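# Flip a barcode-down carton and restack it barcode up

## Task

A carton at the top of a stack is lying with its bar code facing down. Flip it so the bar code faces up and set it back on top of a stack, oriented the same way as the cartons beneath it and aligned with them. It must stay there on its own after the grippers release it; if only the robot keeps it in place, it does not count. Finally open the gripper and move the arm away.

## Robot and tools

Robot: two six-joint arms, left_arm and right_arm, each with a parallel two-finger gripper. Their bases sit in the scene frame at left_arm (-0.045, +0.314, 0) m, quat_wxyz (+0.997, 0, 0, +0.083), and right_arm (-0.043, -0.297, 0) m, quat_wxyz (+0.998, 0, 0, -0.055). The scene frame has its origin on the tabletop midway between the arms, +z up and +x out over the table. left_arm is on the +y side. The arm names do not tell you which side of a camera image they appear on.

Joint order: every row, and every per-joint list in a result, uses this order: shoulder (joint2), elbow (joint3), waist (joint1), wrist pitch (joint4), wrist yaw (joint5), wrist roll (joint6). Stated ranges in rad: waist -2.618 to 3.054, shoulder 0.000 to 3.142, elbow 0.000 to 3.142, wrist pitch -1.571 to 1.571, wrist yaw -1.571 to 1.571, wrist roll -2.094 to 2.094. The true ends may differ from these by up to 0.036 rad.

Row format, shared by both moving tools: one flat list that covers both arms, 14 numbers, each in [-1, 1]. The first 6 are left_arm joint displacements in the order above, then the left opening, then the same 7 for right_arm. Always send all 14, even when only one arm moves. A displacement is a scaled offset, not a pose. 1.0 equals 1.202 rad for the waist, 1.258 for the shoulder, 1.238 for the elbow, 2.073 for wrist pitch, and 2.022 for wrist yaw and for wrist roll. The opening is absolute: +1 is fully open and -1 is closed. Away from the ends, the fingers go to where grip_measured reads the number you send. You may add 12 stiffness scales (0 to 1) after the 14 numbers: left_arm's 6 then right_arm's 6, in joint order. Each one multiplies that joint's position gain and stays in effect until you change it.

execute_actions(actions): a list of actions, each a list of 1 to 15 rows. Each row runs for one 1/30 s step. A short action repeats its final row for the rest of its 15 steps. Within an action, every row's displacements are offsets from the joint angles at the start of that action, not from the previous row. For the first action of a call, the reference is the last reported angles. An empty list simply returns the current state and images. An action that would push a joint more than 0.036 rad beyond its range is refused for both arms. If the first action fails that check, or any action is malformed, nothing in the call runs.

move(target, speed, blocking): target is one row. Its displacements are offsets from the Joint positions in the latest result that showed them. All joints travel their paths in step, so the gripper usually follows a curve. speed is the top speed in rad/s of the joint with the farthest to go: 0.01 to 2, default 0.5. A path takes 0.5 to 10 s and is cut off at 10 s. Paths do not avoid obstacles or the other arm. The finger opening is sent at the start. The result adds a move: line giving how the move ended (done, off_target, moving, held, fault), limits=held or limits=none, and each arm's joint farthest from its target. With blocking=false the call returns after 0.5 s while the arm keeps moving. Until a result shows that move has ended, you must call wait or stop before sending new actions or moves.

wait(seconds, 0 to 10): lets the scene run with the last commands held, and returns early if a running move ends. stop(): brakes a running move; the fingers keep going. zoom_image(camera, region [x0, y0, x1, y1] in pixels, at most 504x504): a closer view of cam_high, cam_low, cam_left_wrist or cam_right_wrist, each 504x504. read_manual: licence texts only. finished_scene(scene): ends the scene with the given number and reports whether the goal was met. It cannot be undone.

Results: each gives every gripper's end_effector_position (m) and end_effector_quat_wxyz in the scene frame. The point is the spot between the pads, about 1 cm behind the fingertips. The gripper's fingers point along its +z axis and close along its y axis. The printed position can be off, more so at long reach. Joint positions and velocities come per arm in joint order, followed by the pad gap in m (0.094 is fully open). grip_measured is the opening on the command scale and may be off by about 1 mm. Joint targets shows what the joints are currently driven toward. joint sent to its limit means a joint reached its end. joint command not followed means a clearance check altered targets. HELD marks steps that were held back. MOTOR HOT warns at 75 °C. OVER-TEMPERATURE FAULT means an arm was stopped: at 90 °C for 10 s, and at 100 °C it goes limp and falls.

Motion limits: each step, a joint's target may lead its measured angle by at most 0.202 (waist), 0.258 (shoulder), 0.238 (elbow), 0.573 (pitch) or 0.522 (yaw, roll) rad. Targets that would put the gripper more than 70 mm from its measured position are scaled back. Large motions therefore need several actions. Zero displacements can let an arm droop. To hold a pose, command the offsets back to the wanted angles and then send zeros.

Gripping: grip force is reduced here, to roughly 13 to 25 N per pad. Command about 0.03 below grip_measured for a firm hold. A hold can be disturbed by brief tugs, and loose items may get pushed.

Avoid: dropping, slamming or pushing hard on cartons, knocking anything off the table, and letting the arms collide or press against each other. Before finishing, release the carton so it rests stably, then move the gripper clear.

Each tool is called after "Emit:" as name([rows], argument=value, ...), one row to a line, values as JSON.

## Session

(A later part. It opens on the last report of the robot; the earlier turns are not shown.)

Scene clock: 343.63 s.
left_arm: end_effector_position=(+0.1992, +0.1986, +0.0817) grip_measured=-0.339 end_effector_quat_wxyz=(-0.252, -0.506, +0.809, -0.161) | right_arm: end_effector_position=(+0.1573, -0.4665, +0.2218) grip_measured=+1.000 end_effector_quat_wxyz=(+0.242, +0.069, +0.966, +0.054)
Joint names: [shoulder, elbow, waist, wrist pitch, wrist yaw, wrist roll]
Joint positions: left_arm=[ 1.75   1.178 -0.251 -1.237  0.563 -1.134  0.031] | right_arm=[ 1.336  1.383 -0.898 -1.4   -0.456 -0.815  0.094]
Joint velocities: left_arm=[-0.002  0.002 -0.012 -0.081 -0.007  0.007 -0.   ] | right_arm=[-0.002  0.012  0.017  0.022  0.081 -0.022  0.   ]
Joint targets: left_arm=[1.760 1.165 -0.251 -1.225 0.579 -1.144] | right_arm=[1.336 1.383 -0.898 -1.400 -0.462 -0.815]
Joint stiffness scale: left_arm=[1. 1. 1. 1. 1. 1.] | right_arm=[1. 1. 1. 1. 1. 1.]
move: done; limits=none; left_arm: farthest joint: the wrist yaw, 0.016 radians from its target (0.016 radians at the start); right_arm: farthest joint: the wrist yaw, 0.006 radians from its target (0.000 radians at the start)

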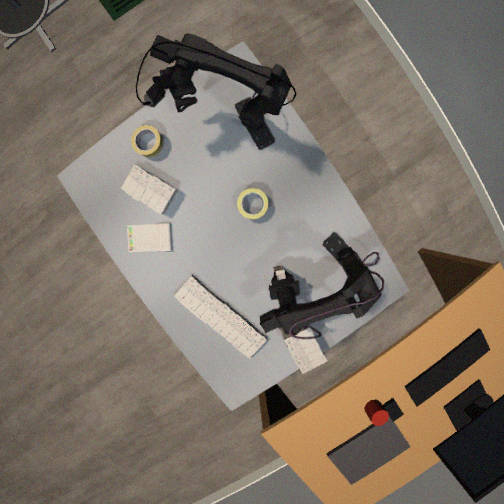

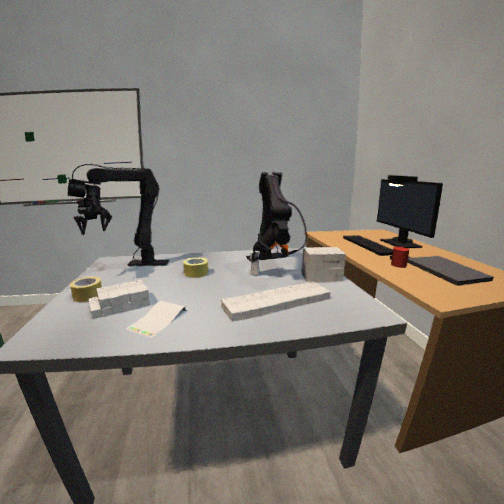

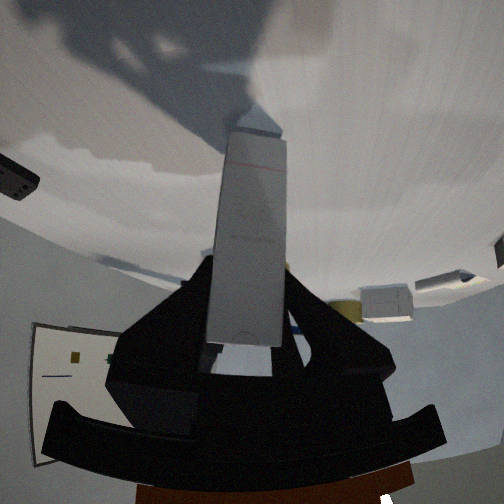

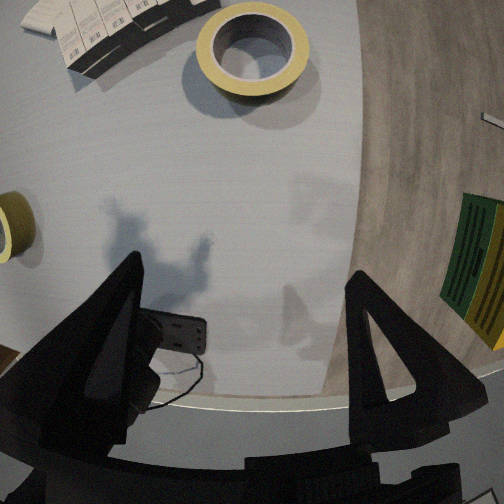

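Emit:
move(target=[0.008,-0.0265,0,0.016,0.008,-0.005,-0.39,0,0,0,0,0,0,1], speed=0.06)

Emit:
zoom_image(camera="cam_left_wrist", region=[190, 80, 330, 200])

Scene clock: 349.60 s.
left_arm: end_effector_position=(+0.1980, +0.1987, +0.0771) grip_measured=-0.339 end_effector_quat_wxyz=(-0.251, -0.506, +0.809, -0.161) | right_arm: end_effector_position=(+0.1565, -0.4671, +0.2214) grip_measured=+1.000 end_effector_quat_wxyz=(+0.240, +0.069, +0.967, +0.052)
Joint names: [shoulder, elbow, waist, wrist pitch, wrist yaw, wrist roll]
Joint positions: left_arm=[ 1.75   1.159 -0.251 -1.216  0.563 -1.134  0.031] | right_arm=[ 1.336  1.383 -0.898 -1.4   -0.45  -0.815  0.094]
Joint velocities: left_arm=[ 0.002 -0.007 -0.007  0.007 -0.022 -0.037 -0.   ] | right_arm=[-0.007  0.002 -0.002 -0.022 -0.037 -0.022  0.   ]
Joint targets: left_arm=[1.760 1.145 -0.251 -1.204 0.580 -1.144] | right_arm=[1.336 1.383 -0.898 -1.400 -0.456 -0.815]
Joint stiffness scale: left_arm=[1. 1. 1. 1. 1. 1.] | right_arm=[1. 1. 1. 1. 1. 1.]
move: done; limits=none; left_arm: farthest joint: the wrist yaw, 0.016 radians from its target (0.016 radians at the start); right_arm: farthest joint: the wrist yaw, 0.006 radians from its target (0.000 radians at the start)

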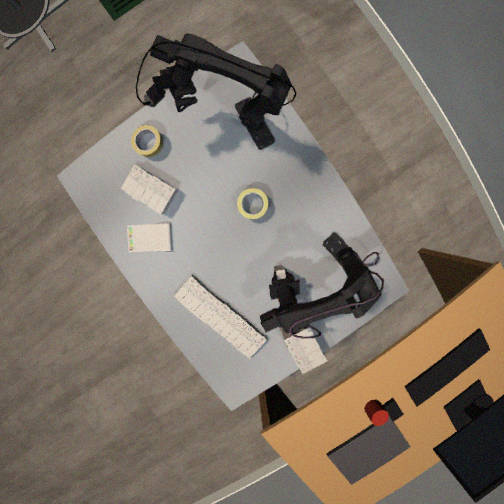

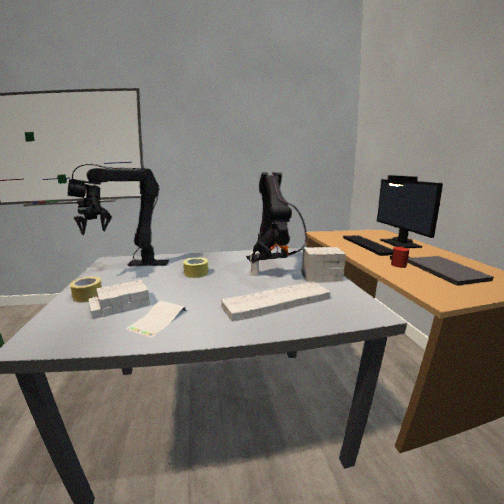

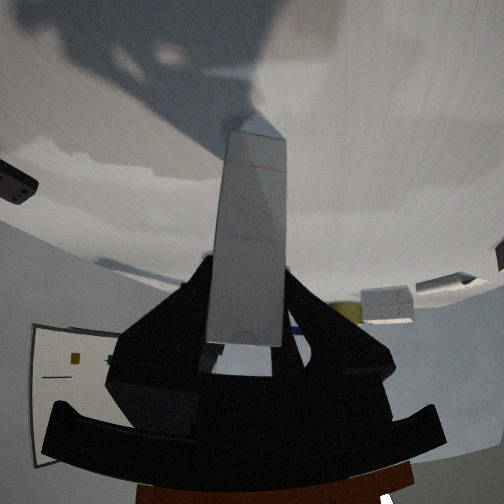

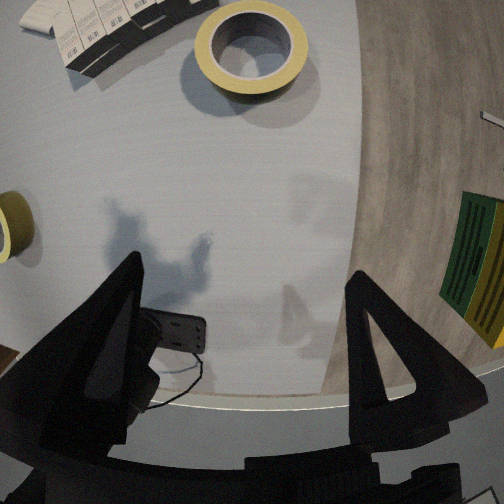

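Region (190, 80, 330, 200) of cam_left_wrist's 504x504 image, scaled by 3.600, with more detail than that image has; it fills the top 432 rows of this view, and the rest is white.

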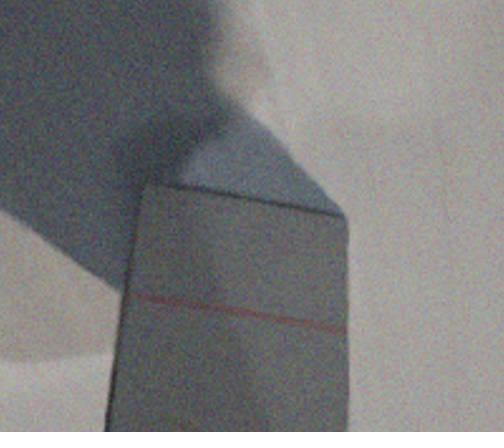

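Emit:
execute_actions([
  [[0,0,0,0,0,0,-0.3,0,0,0,0,0,0,1],[0,0,0,0,0,0,-0.25,0,0,0,0,0,0,1],[0,0,0,0,0,0,-0.2,0,0,0,0,0,0,1],[0,0,0,0,0,0,-0.1,0,0,0,0,0,0,1],[0,0,0,0,0,0,0.2,0,0,0,0,0,0,1],[0,0,0,0,0,0,0.6,0,0,0,0,0,0,1],[0,0,0,0,0,0,1,0,0,0,0,0,0,1]],
])

Scene clock: 375.87 s.
left_arm: end_effector_position=(+0.1981, +0.1987, +0.0771) grip_measured=+1.000 end_effector_quat_wxyz=(-0.251, -0.506, +0.809, -0.162) | right_arm: end_effector_position=(+0.1558, -0.4676, +0.2210) grip_measured=+1.000 end_effector_quat_wxyz=(+0.238, +0.070, +0.967, +0.051)
Joint names: [shoulder, elbow, waist, wrist pitch, wrist yaw, wrist roll]
Joint positions: left_arm=[ 1.75   1.159 -0.251 -1.216  0.563 -1.134  0.094] | right_arm=[ 1.336  1.383 -0.898 -1.4   -0.445 -0.815  0.094]
Joint velocities: left_arm=[-0.007 -0.007  0.002 -0.066  0.022  0.007  0.   ] | right_arm=[-0.032 -0.002  0.002  0.022  0.081 -0.037  0.   ]
Joint targets: left_arm=[1.750 1.159 -0.251 -1.216 0.563 -1.134] | right_arm=[1.336 1.383 -0.898 -1.400 -0.450 -0.815]
Joint stiffness scale: left_arm=[1. 1. 1. 1. 1. 1.] | right_arm=[1. 1. 1. 1. 1. 1.]
Step readings (joint positions):
0: left_arm=[1.750 1.159 -0.251 -1.216 0.563 -1.134] | right_arm=[1.336 1.383 -0.898 -1.400 -0.450 -0.815]
1: left_arm=[1.750 1.159 -0.251 -1.216 0.563 -1.134] | right_arm=[1.336 1.383 -0.898 -1.400 -0.450 -0.815]
2: left_arm=[1.750 1.159 -0.251 -1.216 0.563 -1.134] | right_arm=[1.336 1.383 -0.898 -1.400 -0.448 -0.815]
4: left_arm=[1.750 1.159 -0.251 -1.216 0.563 -1.134] | right_arm=[1.336 1.383 -0.898 -1.400 -0.447 -0.815]
8: left_arm=[1.750 1.159 -0.251 -1.216 0.563 -1.134] | right_arm=[1.336 1.383 -0.898 -1.400 -0.445 -0.815]
15: Joint positions above

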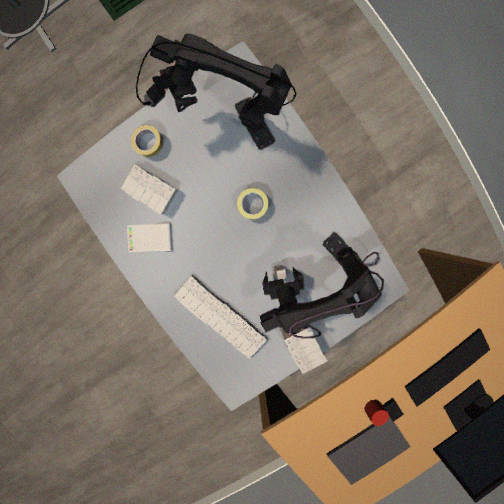

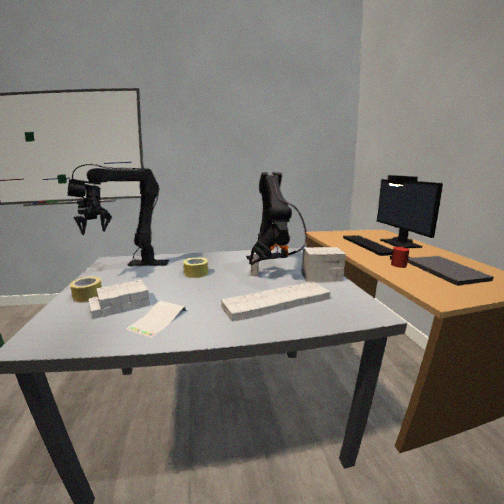

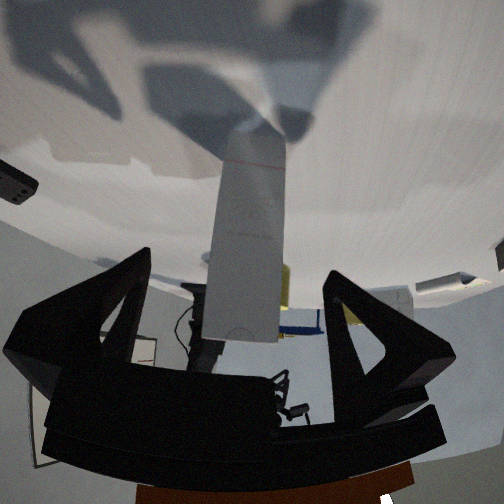

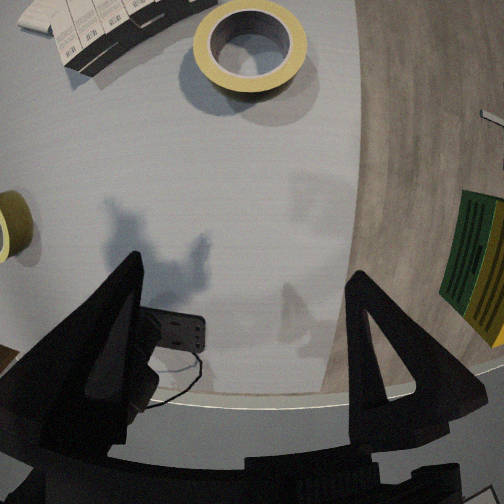

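Emit:
move(target=[-0.1113,0.1729,-0.327,-0.0743,-0.2859,0.5658,1,0,0,0,0,0,0,1], speed=0.8)

Scene clock: 383.07 s.
left_arm: end_effector_position=(+0.1958, +0.1940, +0.1194) grip_measured=+1.000 end_effector_quat_wxyz=(-0.039, +0.232, +0.972, +0.012) | right_arm: end_effector_position=(+0.1550, -0.4682, +0.2205) grip_measured=+1.000 end_effector_quat_wxyz=(+0.236, +0.070, +0.968, +0.049)
Joint names: [shoulder, elbow, waist, wrist pitch, wrist yaw, wrist roll]
Joint positions: left_arm=[ 1.638  1.339 -0.635 -1.353 -0.005 -0.001  0.094] | right_arm=[ 1.336  1.383 -0.898 -1.4   -0.438 -0.815  0.094]
Joint velocities: left_arm=[-0.012 -0.012  0.002 -0.051  0.007 -0.007  0.   ] | right_arm=[-0.007  0.007 -0.007 -0.007 -0.037  0.022  0.   ]
Joint targets: left_arm=[1.609 1.373 -0.644 -1.370 -0.014 0.010] | right_arm=[1.336 1.383 -0.898 -1.400 -0.444 -0.815]
Joint stiffness scale: left_arm=[1. 1. 1. 1. 1. 1.] | right_arm=[1. 1. 1. 1. 1. 1.]
move: off_target (left_arm); limits=none; left_arm: farthest joint: the elbow, 0.034 radians from its target (0.214 radians at the start); right_arm: farthest joint: the wrist yaw, 0.007 radians from its target (0.001 radians at the start)

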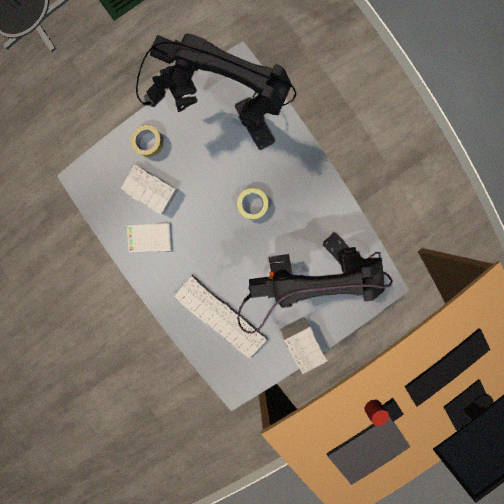

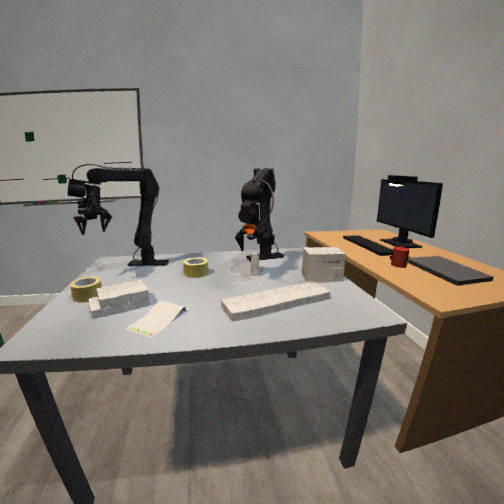

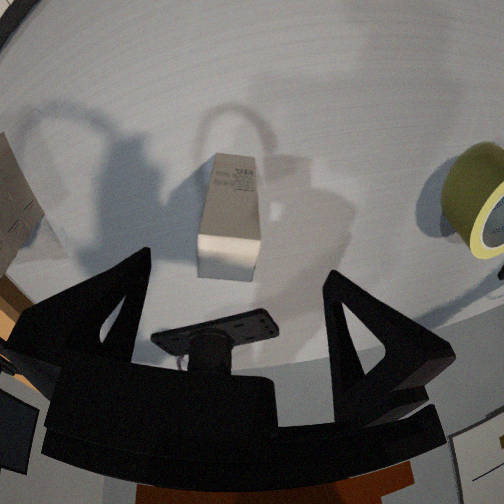

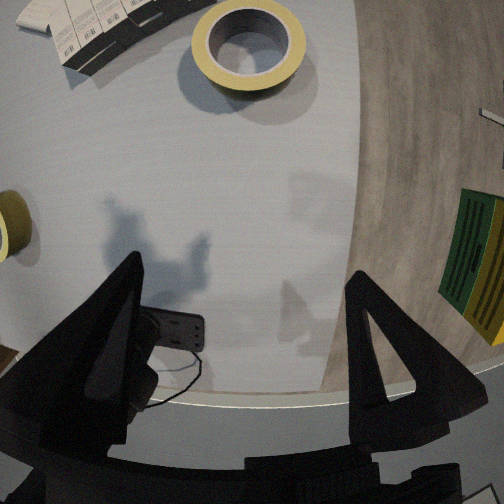

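Emit:
move(target=[0.097,-0.1527,-0.2995,0.068,-0.2834,0.5653,1,0,0,0,0,0,0,1], speed=0.8)

Emit:
zoom_image(camera="cam_low", region=[215, 210, 295, 290])

Scene clock: 395.97 s.
left_arm: end_effector_position=(+0.1965, +0.1964, +0.0777) grip_measured=+1.000 end_effector_quat_wxyz=(-0.160, +0.809, +0.506, +0.254) | right_arm: end_effector_position=(+0.1543, -0.4688, +0.2201) grip_measured=+1.000 end_effector_quat_wxyz=(+0.234, +0.071, +0.969, +0.047)
Joint names: [shoulder, elbow, waist, wrist pitch, wrist yaw, wrist roll]
Joint positions: left_arm=[ 1.754  1.164 -0.985 -1.228 -0.564  1.132  0.094] | right_arm=[ 1.336  1.383 -0.898 -1.4   -0.433 -0.815  0.094]
Joint velocities: left_arm=[-0.017 -0.007  0.012 -0.037 -0.066 -0.007  0.   ] | right_arm=[ 0.012 -0.007 -0.002 -0.037  0.051 -0.081  0.   ]
Joint targets: left_arm=[1.761 1.149 -0.995 -1.212 -0.578 1.142] | right_arm=[1.336 1.383 -0.898 -1.400 -0.438 -0.815]
Joint stiffness scale: left_arm=[1. 1. 1. 1. 1. 1.] | right_arm=[1. 1. 1. 1. 1. 1.]
move: done; limits=none; left_arm: farthest joint: the wrist pitch, 0.016 radians from its target (0.141 radians at the start); right_arm: farthest joint: the wrist yaw, 0.005 radians from its target (0.000 radians at the start)

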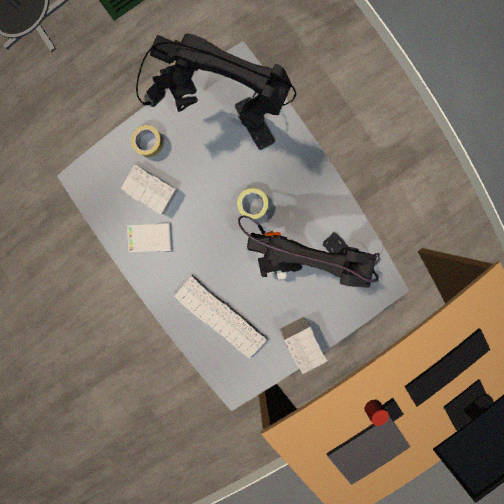

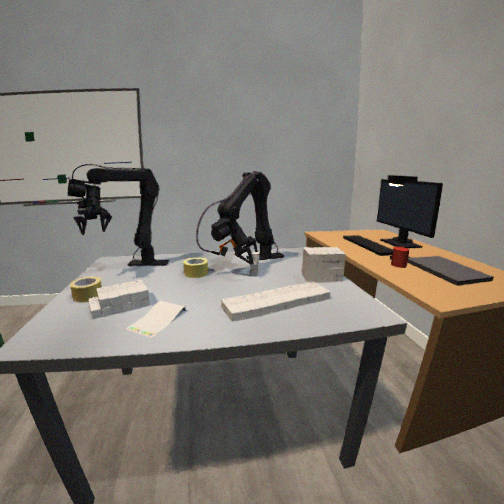

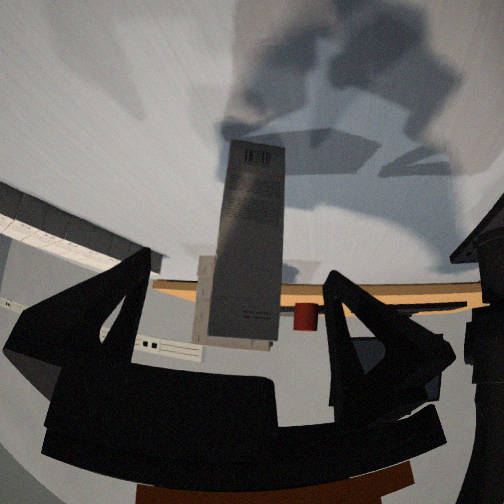

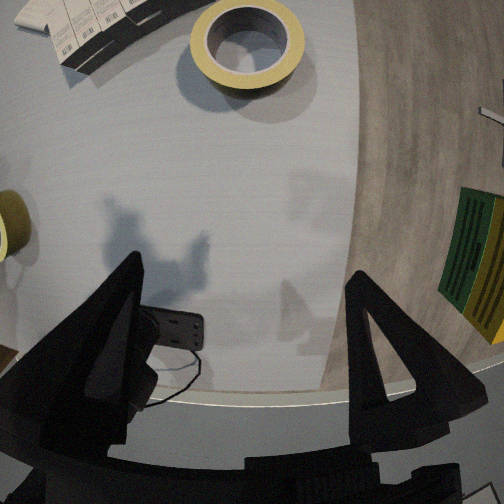

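Region (215, 210, 295, 290) of cam_low's 504x504 image, scaled by 6.300, with more detail than that image has.

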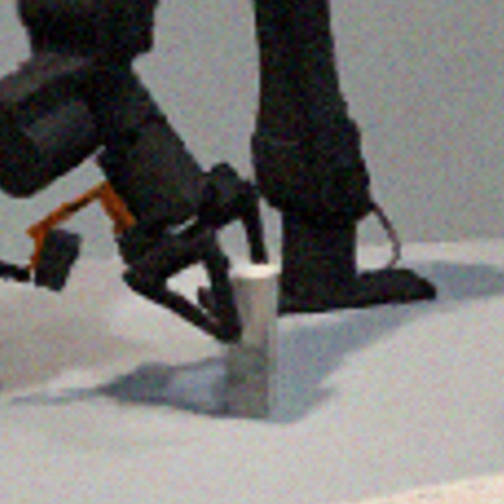

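Emit:
execute_actions([
  [[0.005,-0.012,0.021,0.008,-0.007,0.005,0.2,0,0,0,0,0,0,1]],
  [[0,0,0.008,0,0,0,-0.2,0,0,0,0,0,0,1],[0,0,0.008,0,0,0,-0.2,0,0,0,0,0,0,1],[0,0,0.008,0,0,0,-0.2,0,0,0,0,0,0,1],[0,0,0.008,0,0,0,-0.2,0,0,0,0,0,0,1],[0,0,0.008,0,0,0,-0.25,0,0,0,0,0,0,1],[0,0,0.008,0,0,0,-0.3,0,0,0,0,0,0,1],[0,0,0.008,0,0,0,-0.33,0,0,0,0,0,0,1],[0,0,0.008,0,0,0,-0.36,0,0,0,0,0,0,1],[0,0,0.008,0,0,0,-0.39,0,0,0,0,0,0,1]],
])

Scene clock: 406.77 s.
left_arm: end_effector_position=(+0.1985, +0.2001, +0.0778) grip_measured=-0.341 end_effector_quat_wxyz=(-0.161, +0.805, +0.512, +0.254) | right_arm: end_effector_position=(+0.1529, -0.4699, +0.2193) grip_measured=+1.000 end_effector_quat_wxyz=(+0.230, +0.071, +0.970, +0.044)
Joint names: [shoulder, elbow, waist, wrist pitch, wrist yaw, wrist roll]
Joint positions: left_arm=[ 1.754  1.164 -0.97  -1.227 -0.565  1.132  0.031] | right_arm=[ 1.336  1.383 -0.898 -1.4   -0.422 -0.815  0.094]
Joint velocities: left_arm=[-0.012 -0.012 -0.012 -0.037  0.051 -0.022 -0.   ] | right_arm=[-0.007 -0.007 -0.002 -0.037 -0.037  0.051  0.   ]
Joint targets: left_arm=[1.754 1.164 -0.961 -1.227 -0.565 1.132] | right_arm=[1.336 1.383 -0.898 -1.400 -0.427 -0.815]
Joint stiffness scale: left_arm=[1. 1. 1. 1. 1. 1.] | right_arm=[1. 1. 1. 1. 1. 1.]
Step readings (joint positions; steps 1 to 15: 1st action; 16 to 30: 2nd action):
0: left_arm=[1.754 1.164 -0.985 -1.228 -0.564 1.132] | right_arm=[1.336 1.383 -0.898 -1.400 -0.433 -0.815]
1: left_arm=[1.754 1.164 -0.985 -1.228 -0.564 1.132] | right_arm=[1.336 1.383 -0.898 -1.400 -0.432 -0.815]
2: left_arm=[1.754 1.164 -0.982 -1.227 -0.564 1.132] | right_arm=[1.336 1.383 -0.898 -1.400 -0.431 -0.815]
4: left_arm=[1.754 1.164 -0.975 -1.227 -0.565 1.132] | right_arm=[1.336 1.383 -0.898 -1.400 -0.430 -0.815]
8: left_arm=[1.754 1.164 -0.970 -1.227 -0.565 1.132] | right_arm=[1.336 1.383 -0.898 -1.400 -0.428 -0.815]
15: left_arm=[1.754 1.164 -0.970 -1.227 -0.565 1.132] | right_arm=[1.336 1.383 -0.898 -1.400 -0.427 -0.815]
16: left_arm=[1.754 1.164 -0.970 -1.227 -0.565 1.132] | right_arm=[1.336 1.383 -0.898 -1.400 -0.427 -0.815]
17: left_arm=[1.754 1.164 -0.970 -1.227 -0.565 1.132] | right_arm=[1.336 1.383 -0.898 -1.400 -0.426 -0.815]
19: left_arm=[1.754 1.164 -0.970 -1.227 -0.565 1.132] | right_arm=[1.336 1.383 -0.898 -1.400 -0.424 -0.815]
23: left_arm=[1.754 1.164 -0.970 -1.227 -0.565 1.132] | right_arm=[1.336 1.383 -0.898 -1.400 -0.423 -0.815]
30: Joint positions above

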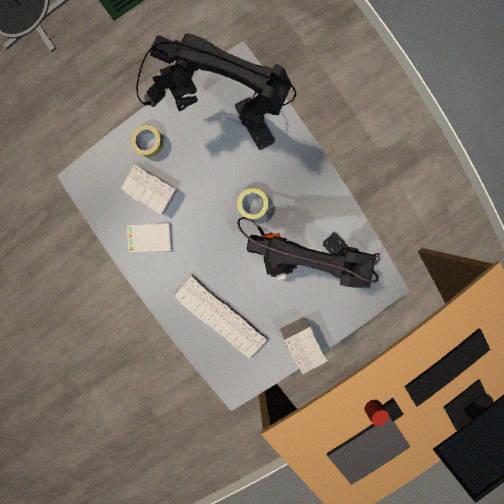

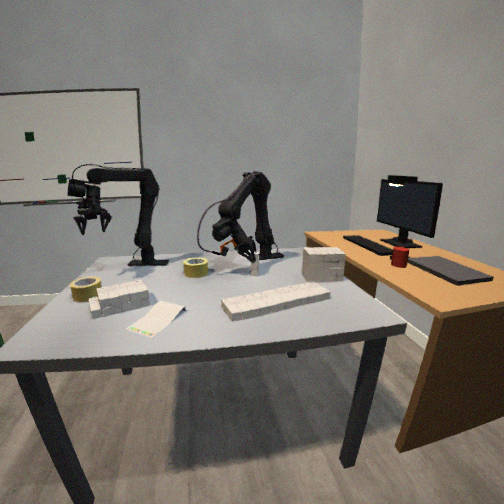

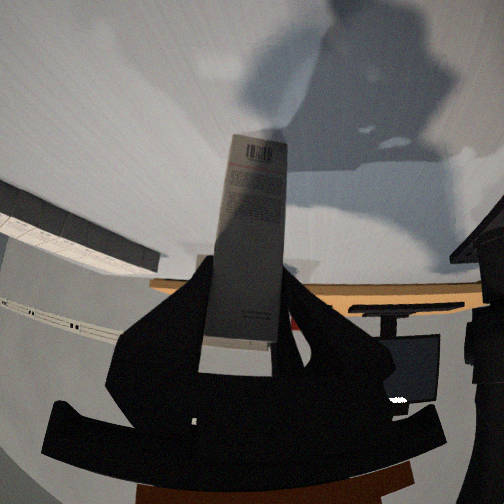

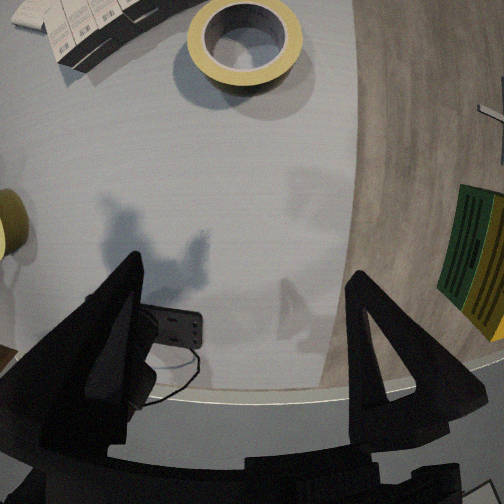

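Emit:
move(target=[-0.06,0.186,0,-0.125,0,0,-0.39,0,0,0,0,0,0,1], speed=0.4)

Scene clock: 420.63 s.
left_arm: end_effector_position=(+0.2006, +0.1974, +0.1397) grip_measured=-0.341 end_effector_quat_wxyz=(-0.156, +0.805, +0.514, +0.254) | right_arm: end_effector_position=(+0.1522, -0.4704, +0.2189) grip_measured=+1.000 end_effector_quat_wxyz=(+0.228, +0.072, +0.970, +0.042)
Joint names: [shoulder, elbow, waist, wrist pitch, wrist yaw, wrist roll]
Joint positions: left_arm=[ 1.704  1.362 -0.97  -1.464 -0.563  1.132  0.031] | right_arm=[ 1.336  1.383 -0.898 -1.4   -0.417 -0.815  0.094]
Joint velocities: left_arm=[ 0.012  0.002  0.002  0.007 -0.007 -0.007 -0.001] | right_arm=[ 0.017 -0.007 -0.012  0.081 -0.037  0.037  0.   ]
Joint targets: left_arm=[1.678 1.395 -0.970 -1.486 -0.565 1.132] | right_arm=[1.336 1.383 -0.898 -1.400 -0.422 -0.815]
Joint stiffness scale: left_arm=[1. 1. 1. 1. 1. 1.] | right_arm=[1. 1. 1. 1. 1. 1.]
move: off_target (left_arm); limits=none; left_arm: farthest joint: the elbow, 0.032 radians from its target (0.230 radians at the start); right_arm: farthest joint: the wrist yaw, 0.005 radians from its target (0.000 radians at the start)

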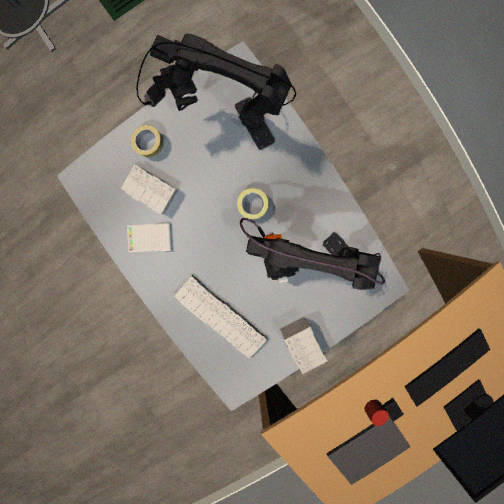

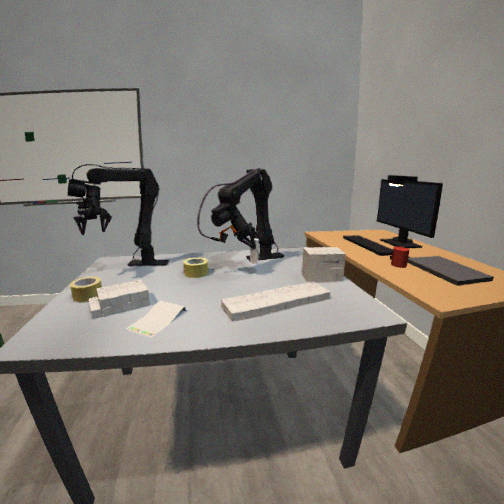

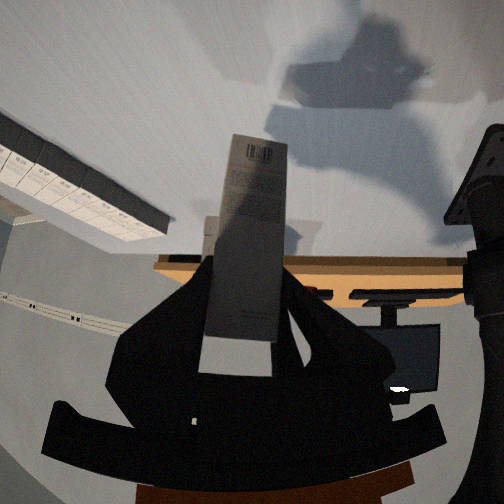

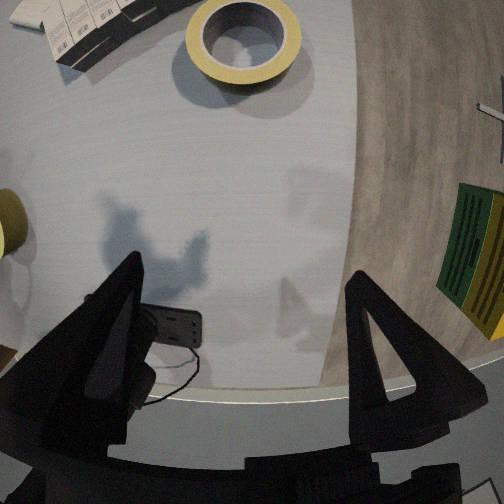

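Emit:
move(target=[-0.2615,-0.139,0.9734,0.272,0.575,-0.1395,-0.39,0,0,0,0,0,0,1], speed=0.8)

Scene clock: 432.70 s.
left_arm: end_effector_position=(+0.2914, +0.3378, +0.1906) grip_measured=-0.342 end_effector_quat_wxyz=(+0.332, +0.293, +0.890, -0.106) | right_arm: end_effector_position=(+0.1515, -0.4710, +0.2186) grip_measured=+1.000 end_effector_quat_wxyz=(+0.225, +0.072, +0.971, +0.041)
Joint names: [shoulder, elbow, waist, wrist pitch, wrist yaw, wrist roll]
Joint positions: left_arm=[ 1.406  1.204  0.194 -0.924  0.576  0.86   0.031] | right_arm=[ 1.336  1.383 -0.898 -1.4   -0.411 -0.815  0.094]
Joint velocities: left_arm=[ 0.007 -0.012 -0.007  0.007 -0.022 -0.007 -0.001] | right_arm=[ 0.022 -0.002 -0.007 -0.022 -0.022 -0.022  0.   ]
Joint targets: left_arm=[1.376 1.190 0.200 -0.900 0.600 0.850] | right_arm=[1.336 1.383 -0.898 -1.400 -0.417 -0.815]
Joint stiffness scale: left_arm=[1. 1. 1. 1. 1. 1.] | right_arm=[1. 1. 1. 1. 1. 1.]
move: off_target (left_arm); limits=none; left_arm: farthest joint: the shoulder, 0.031 radians from its target (0.329 radians at the start); right_arm: farthest joint: the wrist yaw, 0.006 radians from its target (0.000 radians at the start)

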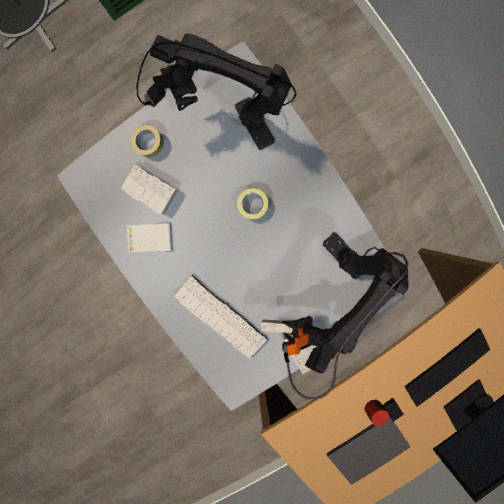

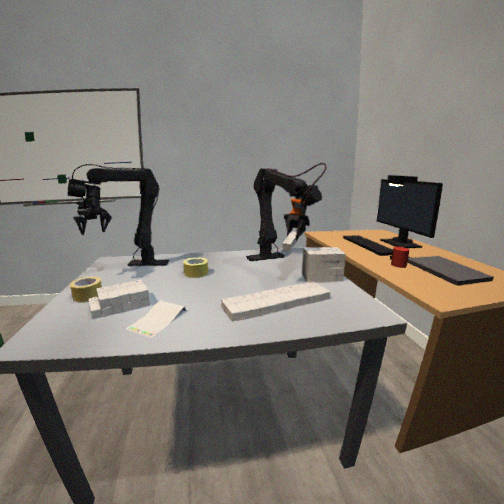

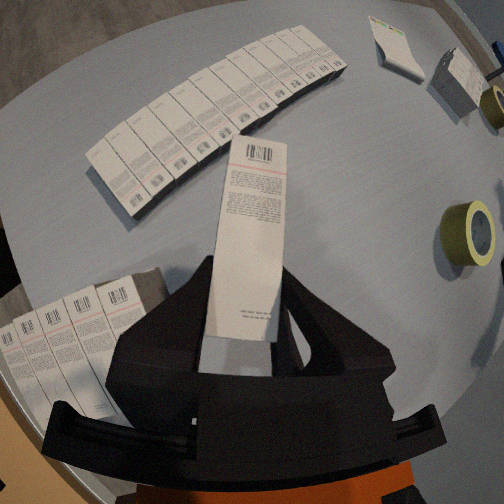

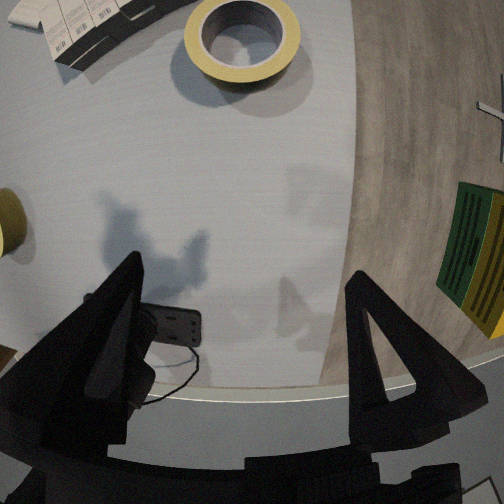

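Emit:
move(target=[0.0652,-0.1422,0.4775,0.2055,0.1157,-0.0317,-0.39,0,0,0,0,0,0,1], speed=0.6)

Scene clock: 439.43 s.
left_arm: end_effector_position=(+0.2678, +0.5238, +0.1685) grip_measured=-0.341 end_effector_quat_wxyz=(+0.456, +0.059, +0.888, -0.027) | right_arm: end_effector_position=(+0.1508, -0.4715, +0.2182) grip_measured=+1.000 end_effector_quat_wxyz=(+0.223, +0.072, +0.971, +0.039)
Joint names: [shoulder, elbow, waist, wrist pitch, wrist yaw, wrist roll]
Joint positions: left_arm=[ 1.484  1.038  0.763 -0.523  0.785  0.806  0.031] | right_arm=[ 1.336  1.383 -0.898 -1.4   -0.406 -0.815  0.094]
Joint velocities: left_arm=[-0.017 -0.007 -0.022 -0.037 -0.11   0.022 -0.001] | right_arm=[-0.007 -0.022 -0.002 -0.022  0.066  0.037  0.   ]
Joint targets: left_arm=[1.487 1.029 0.768 -0.498 0.810 0.796] | right_arm=[1.336 1.383 -0.898 -1.400 -0.411 -0.815]
Joint stiffness scale: left_arm=[1. 1. 1. 1. 1. 1.] | right_arm=[1. 1. 1. 1. 1. 1.]
move: off_target (left_arm); limits=none; left_arm: farthest joint: the wrist pitch, 0.025 radians from its target (0.425 radians at the start); right_arm: farthest joint: the wrist yaw, 0.005 radians from its target (0.000 radians at the start)

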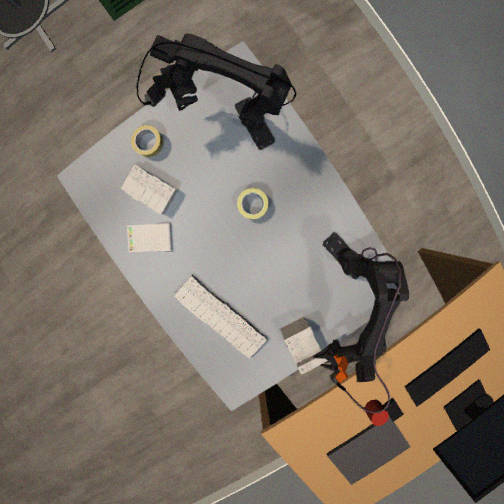

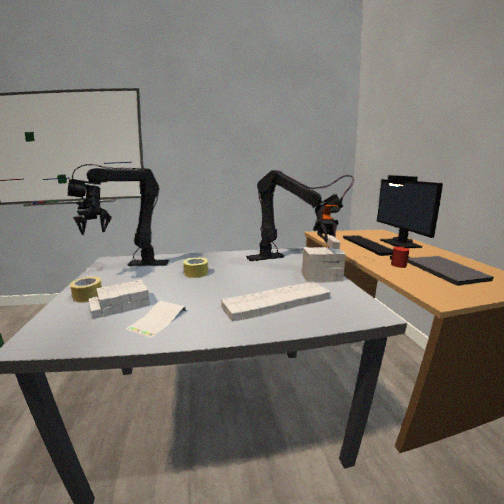

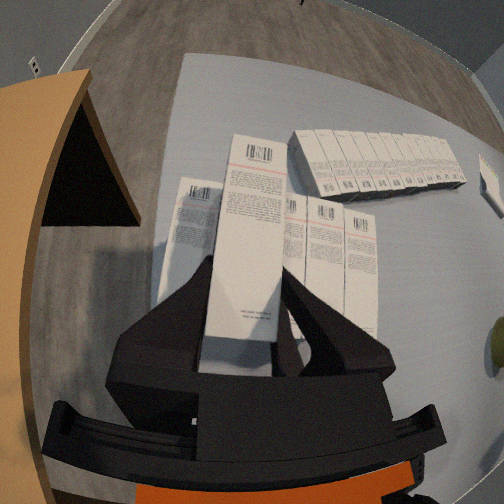

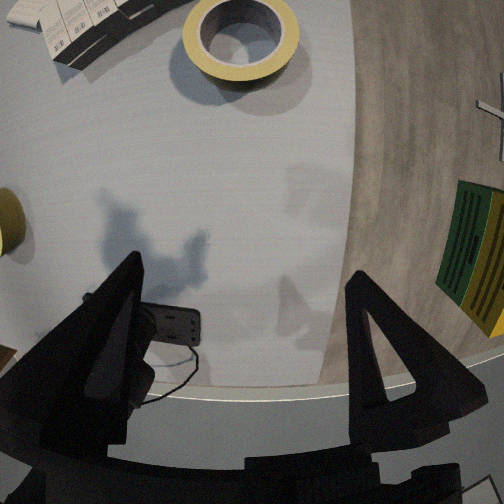

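Emit:
move(target=[0.027,-0.0638,-0.0158,0.0617,0.0163,-0.005,-0.39,0,0,0,0,0,0,1], speed=0.15)

Emit:
zoom_image(camera="cam_left_wrist", region=[130, 110, 410, 370])

Emit:
zoom_image(camera="cam_low", region=[290, 210, 360, 280])

Scene clock: 451.20 s.
left_arm: end_effector_position=(+0.2714, +0.5225, +0.1476) grip_measured=-0.341 end_effector_quat_wxyz=(+0.460, +0.065, +0.885, -0.028) | right_arm: end_effector_position=(+0.1501, -0.4720, +0.2178) grip_measured=+1.000 end_effector_quat_wxyz=(+0.221, +0.073, +0.972, +0.037)
Joint names: [shoulder, elbow, waist, wrist pitch, wrist yaw, wrist roll]
Joint positions: left_arm=[ 1.511  0.971  0.756 -0.419  0.793  0.806  0.031] | right_arm=[ 1.336  1.383 -0.898 -1.4   -0.401 -0.815  0.094]
Joint velocities: left_arm=[ 0.002  0.007 -0.022 -0.022 -0.007 -0.037 -0.001] | right_arm=[-0.007  0.007 -0.017  0.007 -0.037 -0.007  0.   ]
Joint targets: left_arm=[1.518 0.959 0.745 -0.394 0.818 0.796] | right_arm=[1.336 1.383 -0.898 -1.400 -0.406 -0.815]
Joint stiffness scale: left_arm=[1. 1. 1. 1. 1. 1.] | right_arm=[1. 1. 1. 1. 1. 1.]
move: off_target (left_arm); limits=none; left_arm: farthest joint: the wrist yaw, 0.025 radians from its target (0.033 radians at the start); right_arm: farthest joint: the wrist yaw, 0.005 radians from its target (0.000 radians at the start)

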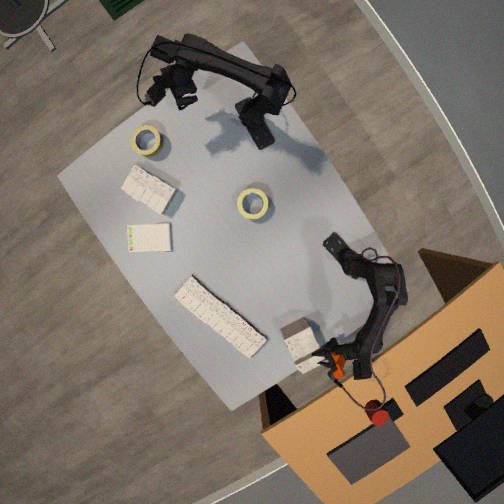

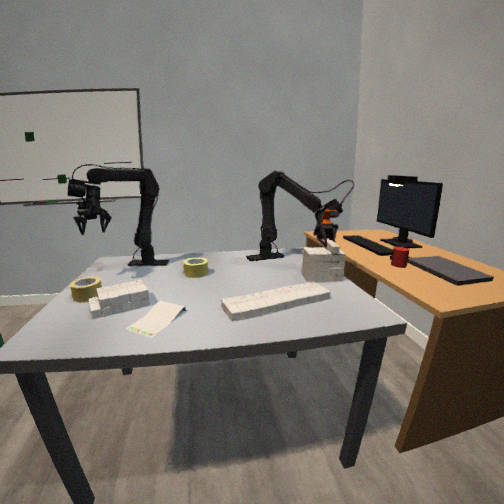

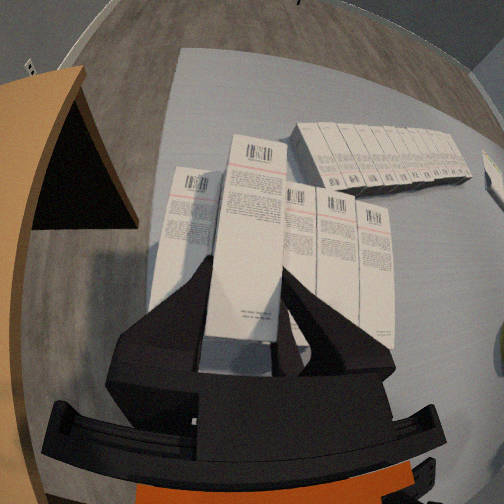

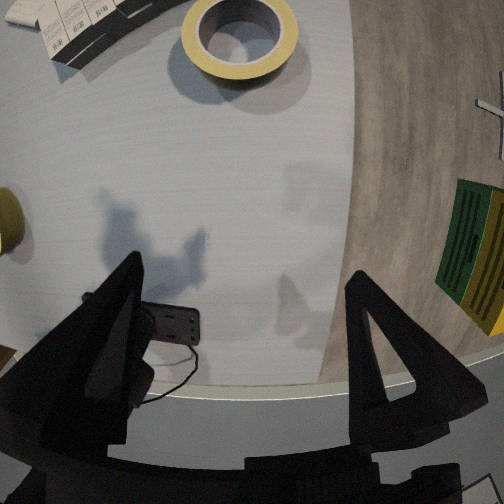

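Region (130, 110, 410, 370) of cam_left_wrist's 504x504 image, scaled by 1.800, with more detail than that image has; it fills the top 468 rows of this view, and the rest is white.

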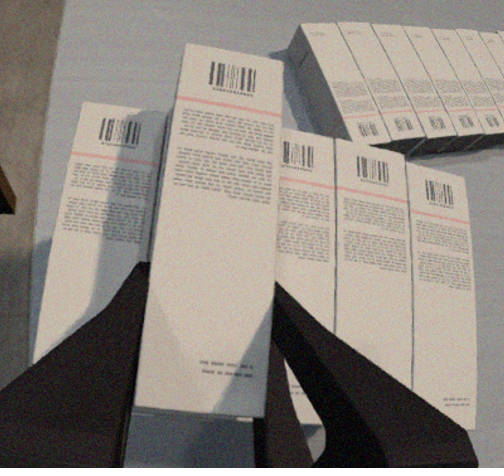

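Region (290, 210, 360, 280) of cam_low's 504x504 image, scaled by 7.200, with more detail than that image has.

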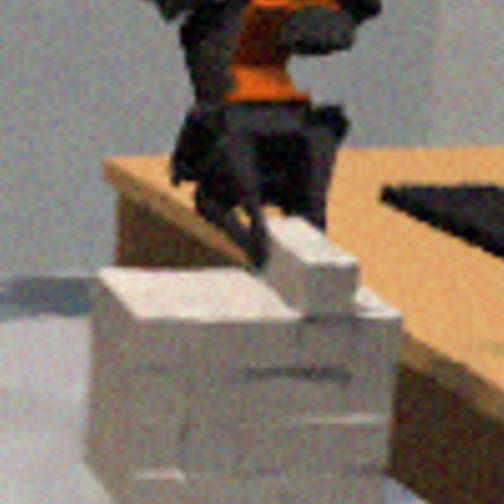

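Emit:
move(target=[0.004,-0.0307,-0.0108,0.0323,-0.007,-0.0183,-0.39,0,0,0,0,0,0,1], speed=0.08)

Emit:
zoom_image(camera="cam_left_wrist", region=[130, 110, 410, 370])

Emit:
zoom_image(camera="cam_low", region=[290, 210, 360, 280])

Scene clock: 477.57 s.
left_arm: end_effector_position=(+0.2729, +0.5272, +0.1452) grip_measured=-0.341 end_effector_quat_wxyz=(+0.464, +0.058, +0.884, -0.018) | right_arm: end_effector_position=(+0.1495, -0.4725, +0.2175) grip_measured=+1.000 end_effector_quat_wxyz=(+0.220, +0.073, +0.972, +0.036)
Joint names: [shoulder, elbow, waist, wrist pitch, wrist yaw, wrist roll]
Joint positions: left_arm=[ 1.511  0.951  0.756 -0.366  0.78   0.78   0.031] | right_arm=[ 1.336  1.383 -0.898 -1.4   -0.396 -0.815  0.094]
Joint velocities: left_arm=[-0.007 -0.027 -0.002  0.007  0.007  0.022 -0.   ] | right_arm=[-0.012 -0.012  0.002 -0.051  0.066  0.037  0.   ]
Joint targets: left_arm=[1.516 0.933 0.743 -0.352 0.779 0.769] | right_arm=[1.336 1.383 -0.898 -1.400 -0.401 -0.815]
Joint stiffness scale: left_arm=[1. 1. 1. 1. 1. 1.] | right_arm=[1. 1. 1. 1. 1. 1.]
move: done; limits=none; left_arm: farthest joint: the elbow, 0.018 radians from its target (0.038 radians at the start); right_arm: farthest joint: the wrist yaw, 0.005 radians from its target (0.000 radians at the start)

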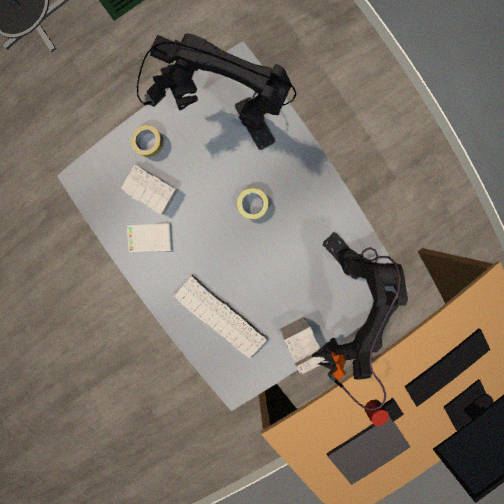

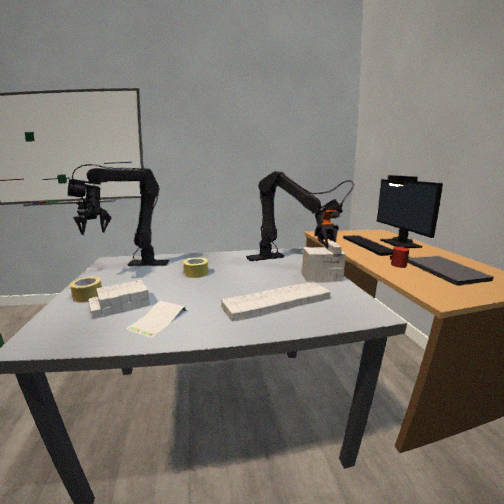

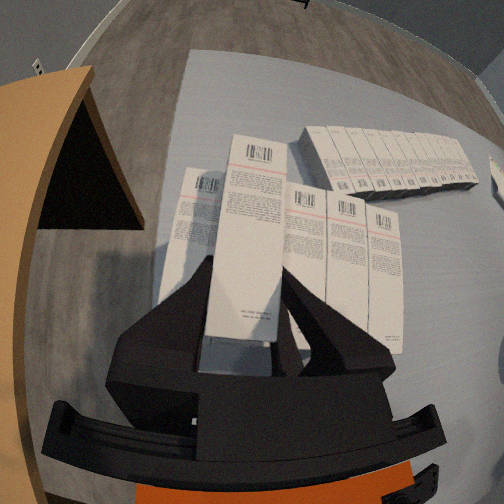

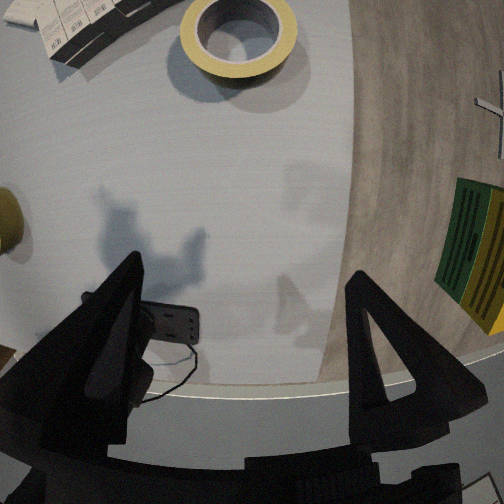

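Region (130, 110, 410, 370) of cam_left_wrist's 504x504 image, scaled by 1.800, with more detail than that image has; it fills the top 468 rows of this view, and the rest is white.

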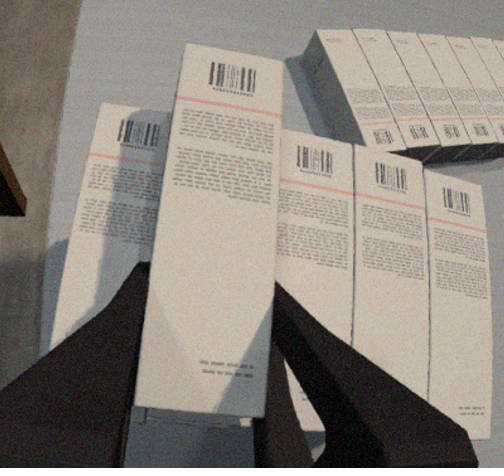

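Region (290, 210, 360, 280) of cam_low's 504x504 image, scaled by 7.200, with more detail than that image has.

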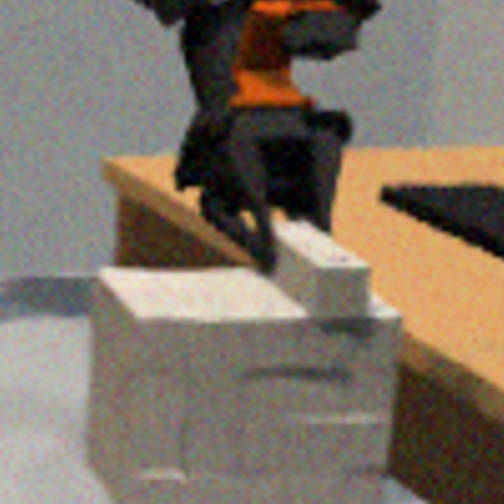

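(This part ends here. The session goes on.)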